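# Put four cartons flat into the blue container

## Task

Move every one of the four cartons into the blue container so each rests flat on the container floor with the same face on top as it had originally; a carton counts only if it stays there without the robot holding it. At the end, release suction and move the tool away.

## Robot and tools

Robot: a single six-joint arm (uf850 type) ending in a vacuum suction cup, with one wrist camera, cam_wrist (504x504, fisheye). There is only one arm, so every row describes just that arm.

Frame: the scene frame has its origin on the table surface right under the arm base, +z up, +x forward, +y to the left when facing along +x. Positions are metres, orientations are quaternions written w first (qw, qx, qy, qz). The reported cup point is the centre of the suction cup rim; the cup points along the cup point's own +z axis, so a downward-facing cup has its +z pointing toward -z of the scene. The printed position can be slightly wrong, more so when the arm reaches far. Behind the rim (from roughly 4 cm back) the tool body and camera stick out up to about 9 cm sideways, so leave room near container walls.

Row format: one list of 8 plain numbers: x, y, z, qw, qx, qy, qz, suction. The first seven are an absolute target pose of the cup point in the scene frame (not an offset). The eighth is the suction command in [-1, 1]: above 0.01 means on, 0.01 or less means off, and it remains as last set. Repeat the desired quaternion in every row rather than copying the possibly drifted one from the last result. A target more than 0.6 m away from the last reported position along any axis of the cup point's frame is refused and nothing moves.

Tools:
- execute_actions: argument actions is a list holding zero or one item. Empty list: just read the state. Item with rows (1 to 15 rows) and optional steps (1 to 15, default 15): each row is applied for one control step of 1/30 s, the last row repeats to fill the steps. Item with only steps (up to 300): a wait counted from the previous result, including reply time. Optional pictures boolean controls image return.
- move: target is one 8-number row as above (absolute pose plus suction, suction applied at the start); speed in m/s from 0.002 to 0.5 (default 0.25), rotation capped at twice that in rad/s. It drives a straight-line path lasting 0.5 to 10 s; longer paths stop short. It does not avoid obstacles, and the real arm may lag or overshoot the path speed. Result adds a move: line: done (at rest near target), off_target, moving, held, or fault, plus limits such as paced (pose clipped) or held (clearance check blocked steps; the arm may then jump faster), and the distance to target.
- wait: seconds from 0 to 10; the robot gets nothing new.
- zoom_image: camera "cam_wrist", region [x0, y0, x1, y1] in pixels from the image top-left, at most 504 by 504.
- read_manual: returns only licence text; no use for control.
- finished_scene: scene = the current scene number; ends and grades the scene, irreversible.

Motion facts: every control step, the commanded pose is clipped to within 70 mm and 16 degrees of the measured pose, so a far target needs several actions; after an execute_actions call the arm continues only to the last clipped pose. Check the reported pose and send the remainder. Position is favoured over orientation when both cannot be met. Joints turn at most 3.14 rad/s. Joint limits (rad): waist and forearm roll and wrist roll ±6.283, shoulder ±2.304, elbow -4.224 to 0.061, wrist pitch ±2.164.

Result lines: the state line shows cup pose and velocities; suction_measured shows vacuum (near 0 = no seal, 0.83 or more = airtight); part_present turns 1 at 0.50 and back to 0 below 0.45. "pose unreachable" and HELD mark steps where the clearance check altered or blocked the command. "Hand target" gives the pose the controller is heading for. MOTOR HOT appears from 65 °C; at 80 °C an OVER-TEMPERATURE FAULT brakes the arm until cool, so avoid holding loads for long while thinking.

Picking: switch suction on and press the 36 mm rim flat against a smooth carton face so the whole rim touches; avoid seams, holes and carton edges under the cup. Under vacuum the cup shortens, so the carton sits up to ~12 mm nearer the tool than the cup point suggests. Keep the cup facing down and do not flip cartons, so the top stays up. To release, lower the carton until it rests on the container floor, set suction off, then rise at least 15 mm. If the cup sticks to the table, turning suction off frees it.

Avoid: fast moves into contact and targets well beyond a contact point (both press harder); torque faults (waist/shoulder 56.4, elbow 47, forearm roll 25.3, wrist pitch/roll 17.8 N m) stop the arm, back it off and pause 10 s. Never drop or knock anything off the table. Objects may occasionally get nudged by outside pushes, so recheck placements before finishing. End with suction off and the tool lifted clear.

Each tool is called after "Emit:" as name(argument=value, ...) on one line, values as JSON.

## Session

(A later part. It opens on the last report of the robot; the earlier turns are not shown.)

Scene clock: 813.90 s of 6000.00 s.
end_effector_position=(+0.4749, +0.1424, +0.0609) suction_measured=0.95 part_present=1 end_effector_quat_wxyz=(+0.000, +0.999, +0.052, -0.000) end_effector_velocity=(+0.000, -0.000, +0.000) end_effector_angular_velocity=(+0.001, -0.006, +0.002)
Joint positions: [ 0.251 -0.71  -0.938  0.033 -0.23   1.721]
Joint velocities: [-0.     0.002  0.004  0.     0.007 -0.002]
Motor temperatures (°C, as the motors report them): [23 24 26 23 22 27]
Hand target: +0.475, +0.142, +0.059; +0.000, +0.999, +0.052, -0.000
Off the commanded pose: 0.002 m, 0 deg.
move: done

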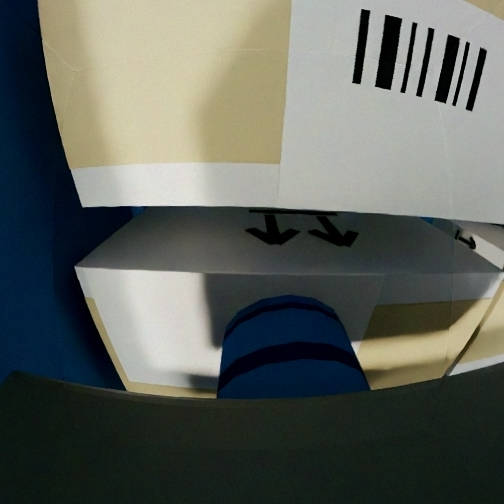

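Emit:
execute_actions(actions=[{"rows": [[0.4746, 0.1423, 0.0612, 0, 0.9986, 0.052, 0, 1],[0.4746, 0.1423, 0.0612, 0, 0.9986, 0.052, 0, 1],[0.4746, 0.1423, 0.0612, 0, 0.9986, 0.052, 0, 1],[0.4746, 0.1423, 0.0612, 0, 0.9986, 0.052, 0, 1],[0.4746, 0.1423, 0.0612, 0, 0.9986, 0.052, 0, -1]], "steps": 12}], pictures=false)

Emit:
move(target=[0.4680, 0.1416, 0.13, 0, 0.9986, 0.052, 0, -1], speed=0.06)

Scene clock: 821.67 s of 6000.00 s.
end_effector_position=(+0.4751, +0.1425, +0.0616) suction_measured=0.00 part_present=0 end_effector_quat_wxyz=(-0.000, +0.999, +0.052, +0.001) end_effector_velocity=(+0.000, -0.000, +0.000) end_effector_angular_velocity=(-0.000, +0.000, -0.000)
Joint positions: [ 0.251 -0.708 -0.936  0.033 -0.228  1.722]
Joint velocities: [-0.     0.    -0.     0.    -0.001 -0.   ]
Motor temperatures (°C, as the motors report them): [23 24 26 23 22 27]
Hand target: +0.475, +0.142, +0.061; -0.000, +0.999, +0.052, +0.000
Off the commanded pose: 0.001 m, 0 deg.
Steps of this call (steps 1 to 90: nothing new was sent; then 4.37 s passed at rest; steps 91 to 102: all 12 steps of this action). Readings (end_effector_position | what the end effector reports):
91: (+0.4749, +0.1424, +0.0609) | suction_measured=0.95 part_present=1
92: (+0.4748, +0.1424, +0.0612) | suction_measured=0.95 part_present=1
94: (+0.4748, +0.1424, +0.0614) | suction_measured=0.95 part_present=1
98: (+0.4751, +0.1425, +0.0616) | suction_measured=0.00 part_present=0
102: the state above

Scene clock: 823.37 s of 6000.00 s.
end_effector_position=(+0.4679, +0.1416, +0.1299) suction_measured=0.00 part_present=0 end_effector_quat_wxyz=(-0.000, +0.999, +0.052, -0.000) end_effector_velocity=(+0.000, -0.001, +0.000) end_effector_angular_velocity=(-0.001, -0.000, +0.001)
Joint positions: [ 0.253 -0.548 -0.896  0.022 -0.35   1.734]
Joint velocities: [-0.001  0.    -0.    -0.002 -0.001  0.   ]
Motor temperatures (°C, as the motors report them): [23 24 26 23 22 27]
Hand target: +0.468, +0.142, +0.130; -0.000, +0.999, +0.052, -0.000
Off the commanded pose: 0.000 m, 0 deg.
move: done

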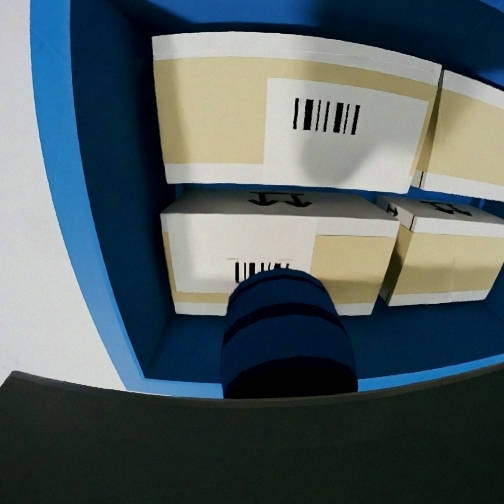

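Emit:
zoom_image(camera="cam_wrist", region=[130, 20, 504, 330])

Region (130, 20, 504, 330) of cam_wrist's 504x504 image, scaled by 1.348, with more detail than that image has; it fills the top 418 rows of this view, and the rest is white.

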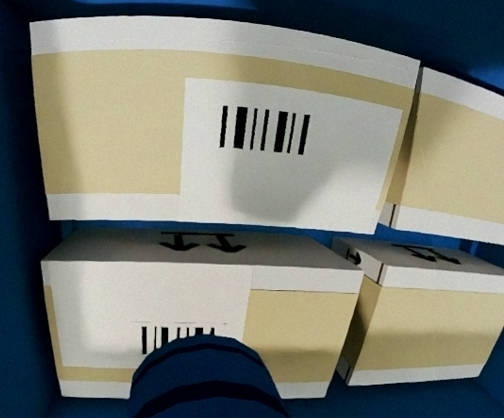

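Emit:
move(target=[0.4746, 0.1423, 0.086, 0, 0.9986, 0.052, 0, -1], speed=0.08)

Emit:
move(target=[0.4746, 0.1423, 0.0685, 0, 0.9986, 0.052, 0, 1], speed=0.015)

Scene clock: 944.27 s of 6000.00 s.
end_effector_position=(+0.4747, +0.1423, +0.0861) suction_measured=0.00 part_present=0 end_effector_quat_wxyz=(+0.000, +0.999, +0.052, +0.000) end_effector_velocity=(+0.001, +0.000, -0.000) end_effector_angular_velocity=(+0.001, -0.001, -0.000)
Joint positions: [ 0.251 -0.653 -0.925  0.027 -0.273  1.727]
Joint velocities: [-0.    -0.001 -0.001  0.001  0.    -0.001]
Motor temperatures (°C, as the motors report them): [23 24 26 23 22 27]
Hand target: +0.475, +0.142, +0.086; +0.000, +0.999, +0.052, +0.000
Off the commanded pose: 0.000 m, 0 deg.
After step 90, 117.00 s passed at rest.
move: done

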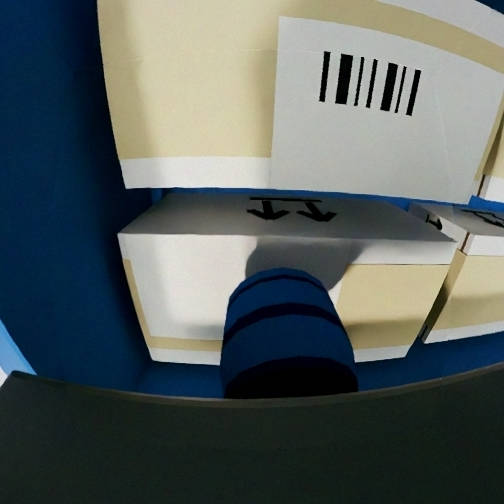

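Scene clock: 945.67 s of 6000.00 s.
end_effector_position=(+0.4746, +0.1423, +0.0685) suction_measured=0.94 part_present=1 end_effector_quat_wxyz=(+0.000, +0.999, +0.052, -0.000) end_effector_velocity=(+0.000, +0.001, +0.000) end_effector_angular_velocity=(+0.000, -0.001, +0.001)
Joint positions: [ 0.251 -0.692 -0.932  0.031 -0.242  1.723]
Joint velocities: [ 0.001  0.     0.     0.     0.001 -0.   ]
Motor temperatures (°C, as the motors report them): [23 24 26 23 22 27]
Hand target: +0.475, +0.142, +0.068; +0.000, +0.999, +0.052, +0.000
Off the commanded pose: 0.000 m, 0 deg.
move: done

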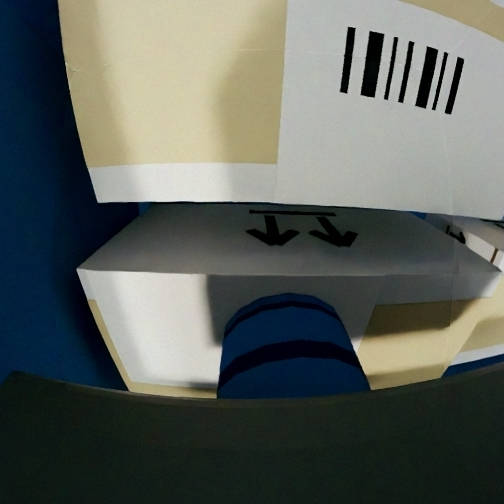

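Emit:
move(target=[0.4810, 0.1430, 0.0685, 0, 0.9986, 0.052, 0, 1], speed=0.02)

Emit:
move(target=[0.4810, 0.1430, 0.0595, 0, 0.9986, 0.052, 0, 1], speed=0.012)

Scene clock: 950.47 s of 6000.00 s.
end_effector_position=(+0.4809, +0.1430, +0.0685) suction_measured=0.95 part_present=1 end_effector_quat_wxyz=(+0.000, +0.999, +0.052, -0.000) end_effector_velocity=(-0.000, +0.000, -0.000) end_effector_angular_velocity=(-0.000, +0.001, -0.000)
Joint positions: [ 0.249 -0.702 -0.951  0.03  -0.251  1.722]
Joint velocities: [ 0.    -0.001 -0.001  0.    -0.     0.   ]
Motor temperatures (°C, as the motors report them): [23 24 26 23 22 27]
Hand target: +0.481, +0.143, +0.068; -0.000, +0.999, +0.052, -0.000
Off the commanded pose: 0.000 m, 0 deg.
After step 90, 1.10 s passed at rest.
move: done

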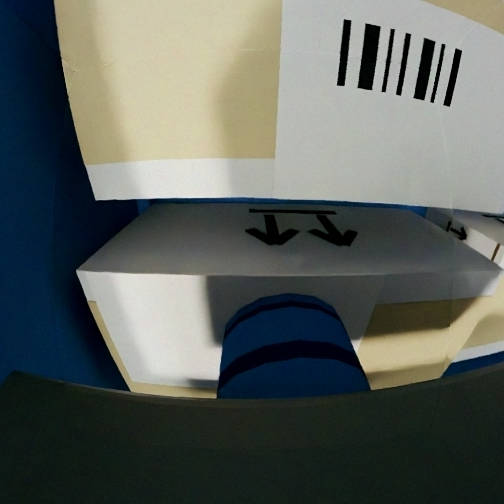

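Scene clock: 951.43 s of 6000.00 s.
end_effector_position=(+0.4819, +0.1433, +0.0611) suction_measured=0.95 part_present=1 end_effector_quat_wxyz=(-0.000, +0.999, +0.052, +0.000) end_effector_velocity=(+0.000, +0.000, -0.001) end_effector_angular_velocity=(+0.001, -0.003, +0.001)
Joint positions: [ 0.249 -0.719 -0.957  0.032 -0.238  1.72 ]
Joint velocities: [ 0.    -0.002  0.     0.     0.006 -0.001]
Motor temperatures (°C, as the motors report them): [23 24 26 23 22 27]
Hand target: +0.481, +0.143, +0.060; +0.000, +0.999, +0.052, -0.000
Off the commanded pose: 0.002 m, 0 deg.
move: done

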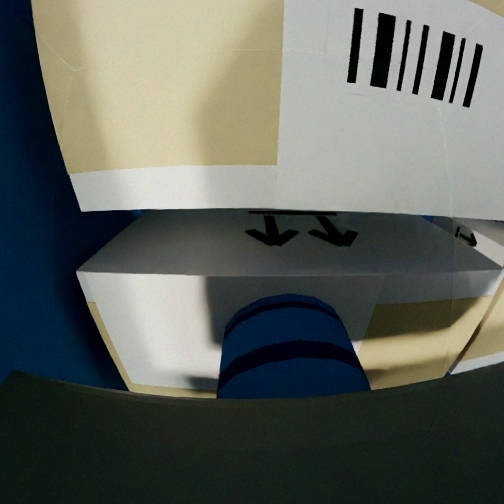

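Emit:
execute_actions(actions=[{"rows": [[0.4810, 0.1430, 0.0613, 0, 0.9986, 0.052, 0, 1],[0.4810, 0.1430, 0.0613, 0, 0.9986, 0.052, 0, 1],[0.4810, 0.1430, 0.0613, 0, 0.9986, 0.052, 0, 1],[0.4810, 0.1430, 0.0613, 0, 0.9986, 0.052, 0, 1],[0.4810, 0.1430, 0.0613, 0, 0.9986, 0.052, 0, -1]], "steps": 12}], pictures=false)

Emit:
move(target=[0.4810, 0.1430, 0.145, 0, 0.9986, 0.052, 0, -1], speed=0.08)

Scene clock: 960.23 s of 6000.00 s.
end_effector_position=(+0.4816, +0.1432, +0.0616) suction_measured=0.00 part_present=0 end_effector_quat_wxyz=(-0.000, +0.999, +0.052, +0.001) end_effector_velocity=(+0.000, -0.000, -0.000) end_effector_angular_velocity=(-0.001, +0.002, +0.001)
Joint positions: [ 0.249 -0.717 -0.955  0.032 -0.237  1.721]
Joint velocities: [-0.    -0.001 -0.002 -0.001 -0.002 -0.   ]
Motor temperatures (°C, as the motors report them): [23 24 26 23 22 27]
Hand target: +0.481, +0.143, +0.061; +0.000, +0.999, +0.052, +0.000
Off the commanded pose: 0.001 m, 0 deg.
Steps of this call (steps 1 to 90: nothing new was sent; then 5.40 s passed at rest; steps 91 to 102: all 12 steps of this action). Readings (end_effector_position | what the end effector reports):
91: (+0.4819, +0.1433, +0.0610) | suction_measured=0.95 part_present=1
92: (+0.4819, +0.1433, +0.0613) | suction_measured=0.95 part_present=1
94: (+0.4818, +0.1432, +0.0614) | suction_measured=0.95 part_present=1
98: (+0.4817, +0.1432, +0.0616) | suction_measured=0.00 part_present=0
102: the state above

Scene clock: 961.83 s of 6000.00 s.
end_effector_position=(+0.4809, +0.1430, +0.1449) suction_measured=0.00 part_present=0 end_effector_quat_wxyz=(-0.000, +0.999, +0.052, -0.000) end_effector_velocity=(-0.000, -0.000, +0.000) end_effector_angular_velocity=(-0.000, +0.001, -0.001)
Joint positions: [ 0.248 -0.54  -0.933  0.02  -0.395  1.732]
Joint velocities: [-0.001  0.001  0.001 -0.    -0.001  0.001]
Motor temperatures (°C, as the motors report them): [23 24 26 23 22 27]
Hand target: +0.481, +0.143, +0.145; -0.000, +0.999, +0.052, -0.000
Off the commanded pose: 0.000 m, 0 deg.
move: done

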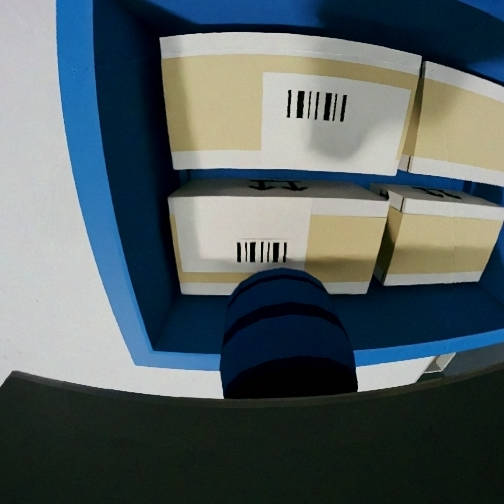

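Emit:
move(target=[0.4097, 0.1571, 0.145, 0, -0.052, 0.9986, 0, -1], speed=0.45)

Scene clock: 983.07 s of 6000.00 s.
end_effector_position=(+0.4098, +0.1573, +0.1450) suction_measured=0.00 part_present=0 end_effector_quat_wxyz=(+0.000, -0.052, +0.999, -0.000) end_effector_velocity=(-0.000, -0.000, +0.000) end_effector_angular_velocity=(+0.003, +0.001, +0.006)
Joint positions: [ 0.325 -0.427 -0.751  0.022 -0.325 -1.335]
Joint velocities: [-0.003  0.001  0.     0.011 -0.    -0.019]
Motor temperatures (°C, as the motors report them): [23 24 26 23 22 27]
Hand target: +0.410, +0.157, +0.145; +0.000, -0.052, +0.999, -0.000
Off the commanded pose: 0.000 m, 0 deg.
After step 90, 14.20 s passed at rest.
move: done

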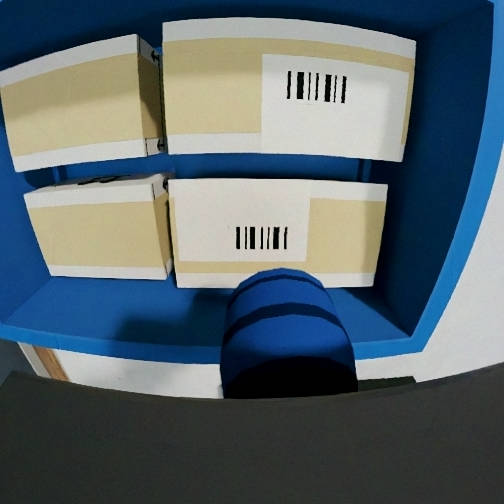

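Emit:
zoom_image(camera="cam_wrist", region=[0, 10, 440, 310])

Region (0, 10, 440, 310) of cam_wrist's 504x504 image, scaled by 1.145, with more detail than that image has; it fills the top 344 rows of this view, and the rest is white.

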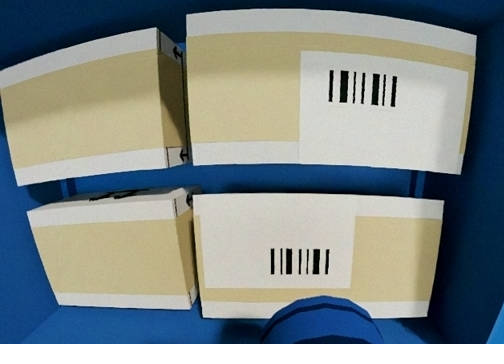

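Emit:
move(target=[0.4097, 0.1571, 0.084, 0, -0.052, 0.9986, 0, -1], speed=0.1)

Emit:
move(target=[0.4097, 0.1571, 0.064, 0, -0.052, 0.9986, 0, 1], speed=0.015)

Scene clock: 1017.10 s of 6000.00 s.
end_effector_position=(+0.4098, +0.1571, +0.0841) suction_measured=0.00 part_present=0 end_effector_quat_wxyz=(+0.000, -0.052, +0.999, -0.000) end_effector_velocity=(-0.000, -0.000, -0.001) end_effector_angular_velocity=(-0.000, +0.002, +0.000)
Joint positions: [ 0.325 -0.572 -0.763  0.039 -0.191 -1.352]
Joint velocities: [-0.001 -0.002 -0.     0.001  0.    -0.001]
Motor temperatures (°C, as the motors report them): [23 24 26 23 22 27]
Hand target: +0.410, +0.157, +0.084; +0.000, -0.052, +0.999, -0.000
Off the commanded pose: 0.000 m, 0 deg.
After step 90, 30.07 s passed at rest.
move: done

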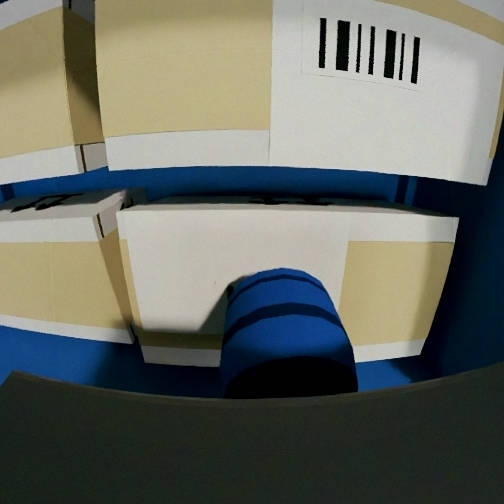

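Scene clock: 1018.67 s of 6000.00 s.
end_effector_position=(+0.4097, +0.1571, +0.0640) suction_measured=0.95 part_present=1 end_effector_quat_wxyz=(+0.000, -0.052, +0.999, -0.000) end_effector_velocity=(+0.000, +0.001, +0.000) end_effector_angular_velocity=(+0.001, -0.002, +0.002)
Joint positions: [ 0.325 -0.622 -0.772  0.05  -0.151 -1.363]
Joint velocities: [ 0.001  0.    -0.     0.002  0.001 -0.003]
Motor temperatures (°C, as the motors report them): [23 24 26 23 22 27]
Hand target: +0.410, +0.157, +0.064; +0.000, -0.052, +0.999, -0.000
Off the commanded pose: 0.000 m, 0 deg.
move: done

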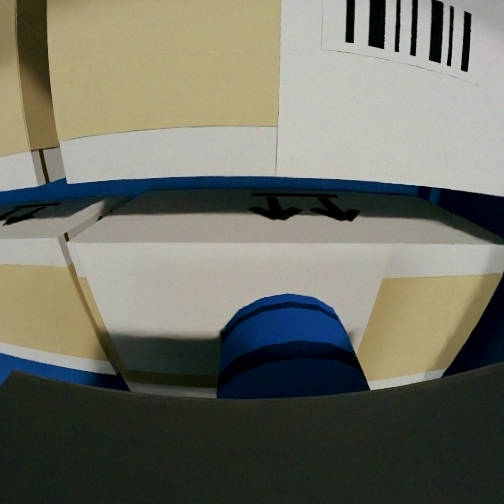

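Emit:
move(target=[0.4201, 0.1582, 0.065, 0, -0.052, 0.9986, 0, 1], speed=0.02)

Scene clock: 1033.90 s of 6000.00 s.
end_effector_position=(+0.4201, +0.1582, +0.0650) suction_measured=0.95 part_present=1 end_effector_quat_wxyz=(-0.000, -0.052, +0.999, +0.000) end_effector_velocity=(+0.001, +0.000, +0.000) end_effector_angular_velocity=(+0.000, -0.000, +0.000)
Joint positions: [ 0.319 -0.633 -0.799  0.046 -0.167 -1.365]
Joint velocities: [ 0.    -0.    -0.002 -0.    -0.001  0.   ]
Motor temperatures (°C, as the motors report them): [23 24 26 23 22 27]
Hand target: +0.420, +0.158, +0.065; -0.000, -0.052, +0.999, +0.000
Off the commanded pose: 0.000 m, 0 deg.
After step 90, 11.47 s passed at rest.
move: done

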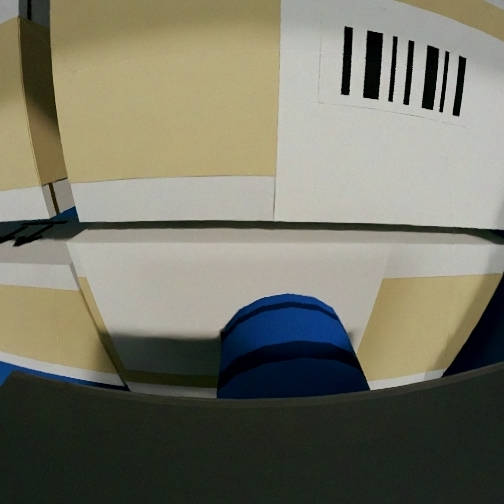

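Emit:
move(target=[0.4201, 0.1582, 0.052, 0, -0.052, 0.9986, 0, 1], speed=0.012)

Scene clock: 1039.17 s of 6000.00 s.
end_effector_position=(+0.4206, +0.1585, +0.0559) suction_measured=0.95 part_present=1 end_effector_quat_wxyz=(-0.001, -0.052, +0.999, +0.000) end_effector_velocity=(+0.001, +0.000, +0.000) end_effector_angular_velocity=(+0.001, -0.004, +0.000)
Joint positions: [ 0.32  -0.657 -0.807  0.053 -0.152 -1.372]
Joint velocities: [ 0.001  0.001  0.001  0.001  0.004 -0.001]
Motor temperatures (°C, as the motors report them): [23 24 26 23 22 27]
Hand target: +0.420, +0.158, +0.052; -0.000, -0.052, +0.999, -0.000
Off the commanded pose: 0.004 m, 0 deg.
After step 90, 0.97 s passed at rest.
move: off_target

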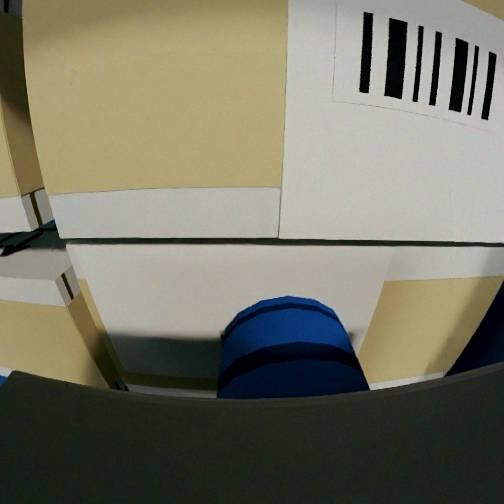

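Emit:
execute_actions(actions=[{"rows": [[0.4201, 0.1582, 0.0562, 0, -0.052, 0.9986, 0, 1],[0.4201, 0.1582, 0.0562, 0, -0.052, 0.9986, 0, 1],[0.4201, 0.1582, 0.0562, 0, -0.052, 0.9986, 0, 1],[0.4201, 0.1582, 0.0562, 0, -0.052, 0.9986, 0, 1],[0.4201, 0.1582, 0.0562, 0, -0.052, 0.9986, 0, 1],[0.4201, 0.1582, 0.0565, 0, -0.052, 0.9986, 0, -1]], "steps": 13}], pictures=false)

Emit:
move(target=[0.4201, 0.1582, 0.09, 0, -0.052, 0.9986, 0, -1], speed=0.05)

Emit:
move(target=[0.400, 0.200, 0.24, 0, -0.052, 0.9986, 0, -1], speed=0.2)

Scene clock: 1048.00 s of 6000.00 s.
end_effector_position=(+0.4203, +0.1584, +0.0570) suction_measured=0.00 part_present=0 end_effector_quat_wxyz=(+0.000, -0.052, +0.999, +0.000) end_effector_velocity=(+0.000, +0.000, +0.000) end_effector_angular_velocity=(-0.000, +0.001, +0.000)
Joint positions: [ 0.32  -0.653 -0.804  0.051 -0.151 -1.369]
Joint velocities: [ 0.    -0.001 -0.002 -0.    -0.002  0.   ]
Motor temperatures (°C, as the motors report them): [23 24 26 23 23 27]
Hand target: +0.420, +0.158, +0.057; +0.000, -0.052, +0.999, +0.000
Off the commanded pose: 0.001 m, 0 deg.
Steps of this call (steps 1 to 90: nothing new was sent; then 5.40 s passed at rest; steps 91 to 103: all 13 steps of this action). Readings (end_effector_position | what the end effector reports):
91: (+0.4206, +0.1585, +0.0560) | suction_measured=0.95 part_present=1
92: (+0.4205, +0.1585, +0.0565) | suction_measured=0.95 part_present=1
94: (+0.4202, +0.1584, +0.0568) | suction_measured=0.95 part_present=1
98: (+0.4203, +0.1584, +0.0570) | suction_measured=0.00 part_present=0
103: the state above

Scene clock: 1049.20 s of 6000.00 s.
end_effector_position=(+0.4200, +0.1582, +0.0899) suction_measured=0.00 part_present=0 end_effector_quat_wxyz=(-0.000, -0.052, +0.999, +0.000) end_effector_velocity=(+0.000, -0.000, +0.000) end_effector_angular_velocity=(+0.000, -0.001, -0.000)
Joint positions: [ 0.319 -0.573 -0.789  0.035 -0.217 -1.355]
Joint velocities: [-0.001  0.001 -0.    -0.001 -0.     0.   ]
Motor temperatures (°C, as the motors report them): [23 24 26 23 23 27]
Hand target: +0.420, +0.158, +0.090; -0.000, -0.052, +0.999, +0.000
Off the commanded pose: 0.000 m, 0 deg.
move: done

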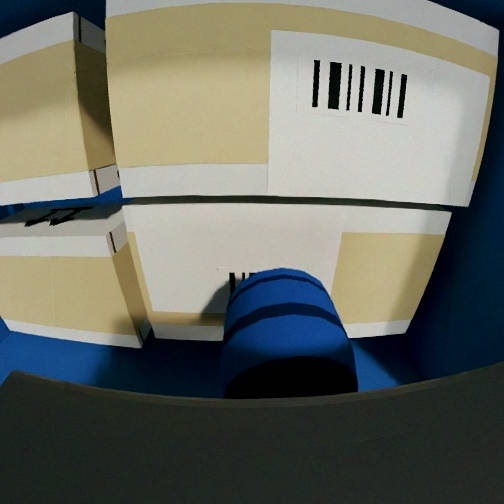

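Scene clock: 1050.37 s of 6000.00 s.
end_effector_position=(+0.4000, +0.2000, +0.2397) suction_measured=0.00 part_present=0 end_effector_quat_wxyz=(-0.000, -0.052, +0.999, -0.000) end_effector_velocity=(+0.001, +0.001, +0.002) end_effector_angular_velocity=(+0.001, -0.003, -0.000)
Joint positions: [ 0.42  -0.249 -0.802  0.015 -0.553 -1.232]
Joint velocities: [ 0.001  0.002 -0.002 -0.    -0.001  0.002]
Motor temperatures (°C, as the motors report them): [23 24 26 23 23 27]
Hand target: +0.400, +0.200, +0.240; -0.000, -0.052, +0.999, +0.000
Off the commanded pose: 0.000 m, 0 deg.
move: done

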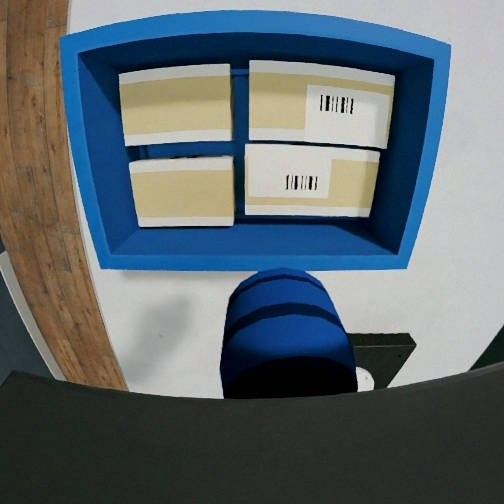

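Emit:
zoom_image(camera="cam_wrist", region=[100, 40, 440, 260])

Region (100, 40, 440, 260) of cam_wrist's 504x504 image, scaled by 1.482, with more detail than that image has; it fills the top 326 rows of this view, and the rest is white.

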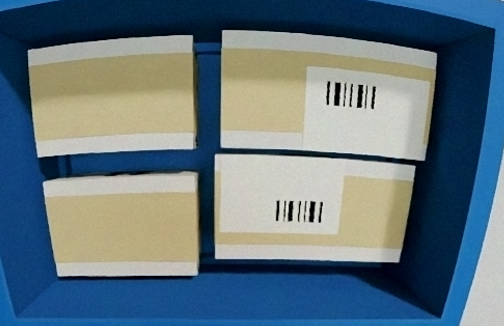

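Emit:
move(target=[0.45, -0.10, 0.30, 0, 0, 1, 0, -1], speed=0.3)

Scene clock: 1103.37 s of 6000.00 s.
end_effector_position=(+0.4490, -0.0998, +0.2999) suction_measured=0.00 part_present=0 end_effector_quat_wxyz=(+0.000, -0.000, +1.000, +0.001) end_effector_velocity=(-0.001, -0.001, -0.000) end_effector_angular_velocity=(+0.001, +0.002, -0.001)
Joint positions: [-0.262 -0.192 -0.888  0.011 -0.701 -1.805]
Joint velocities: [-0.003 -0.001 -0.001  0.001 -0.003 -0.003]
Motor temperatures (°C, as the motors report them): [23 24 26 23 22 27]
Hand target: +0.449, -0.100, +0.300; +0.000, -0.000, +1.000, +0.001
Off the commanded pose: 0.001 m, 0 deg.
After step 90, 48.53 s passed at rest.
move: done

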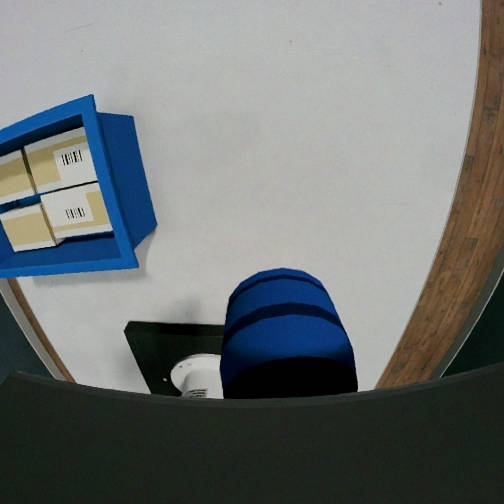

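Emit:
zoom_image(camera="cam_wrist", region=[0, 80, 180, 290])

Region (0, 80, 180, 290) of cam_wrist's 504x504 image, scaled by 2.400, with more detail than that image has; it fills the left 432 columns of this view, and the rest is white.

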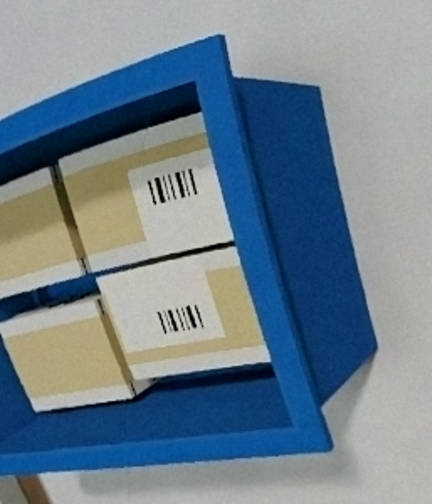

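Emit:
finished_scene(scene=1)

The scene is finished: the task was done.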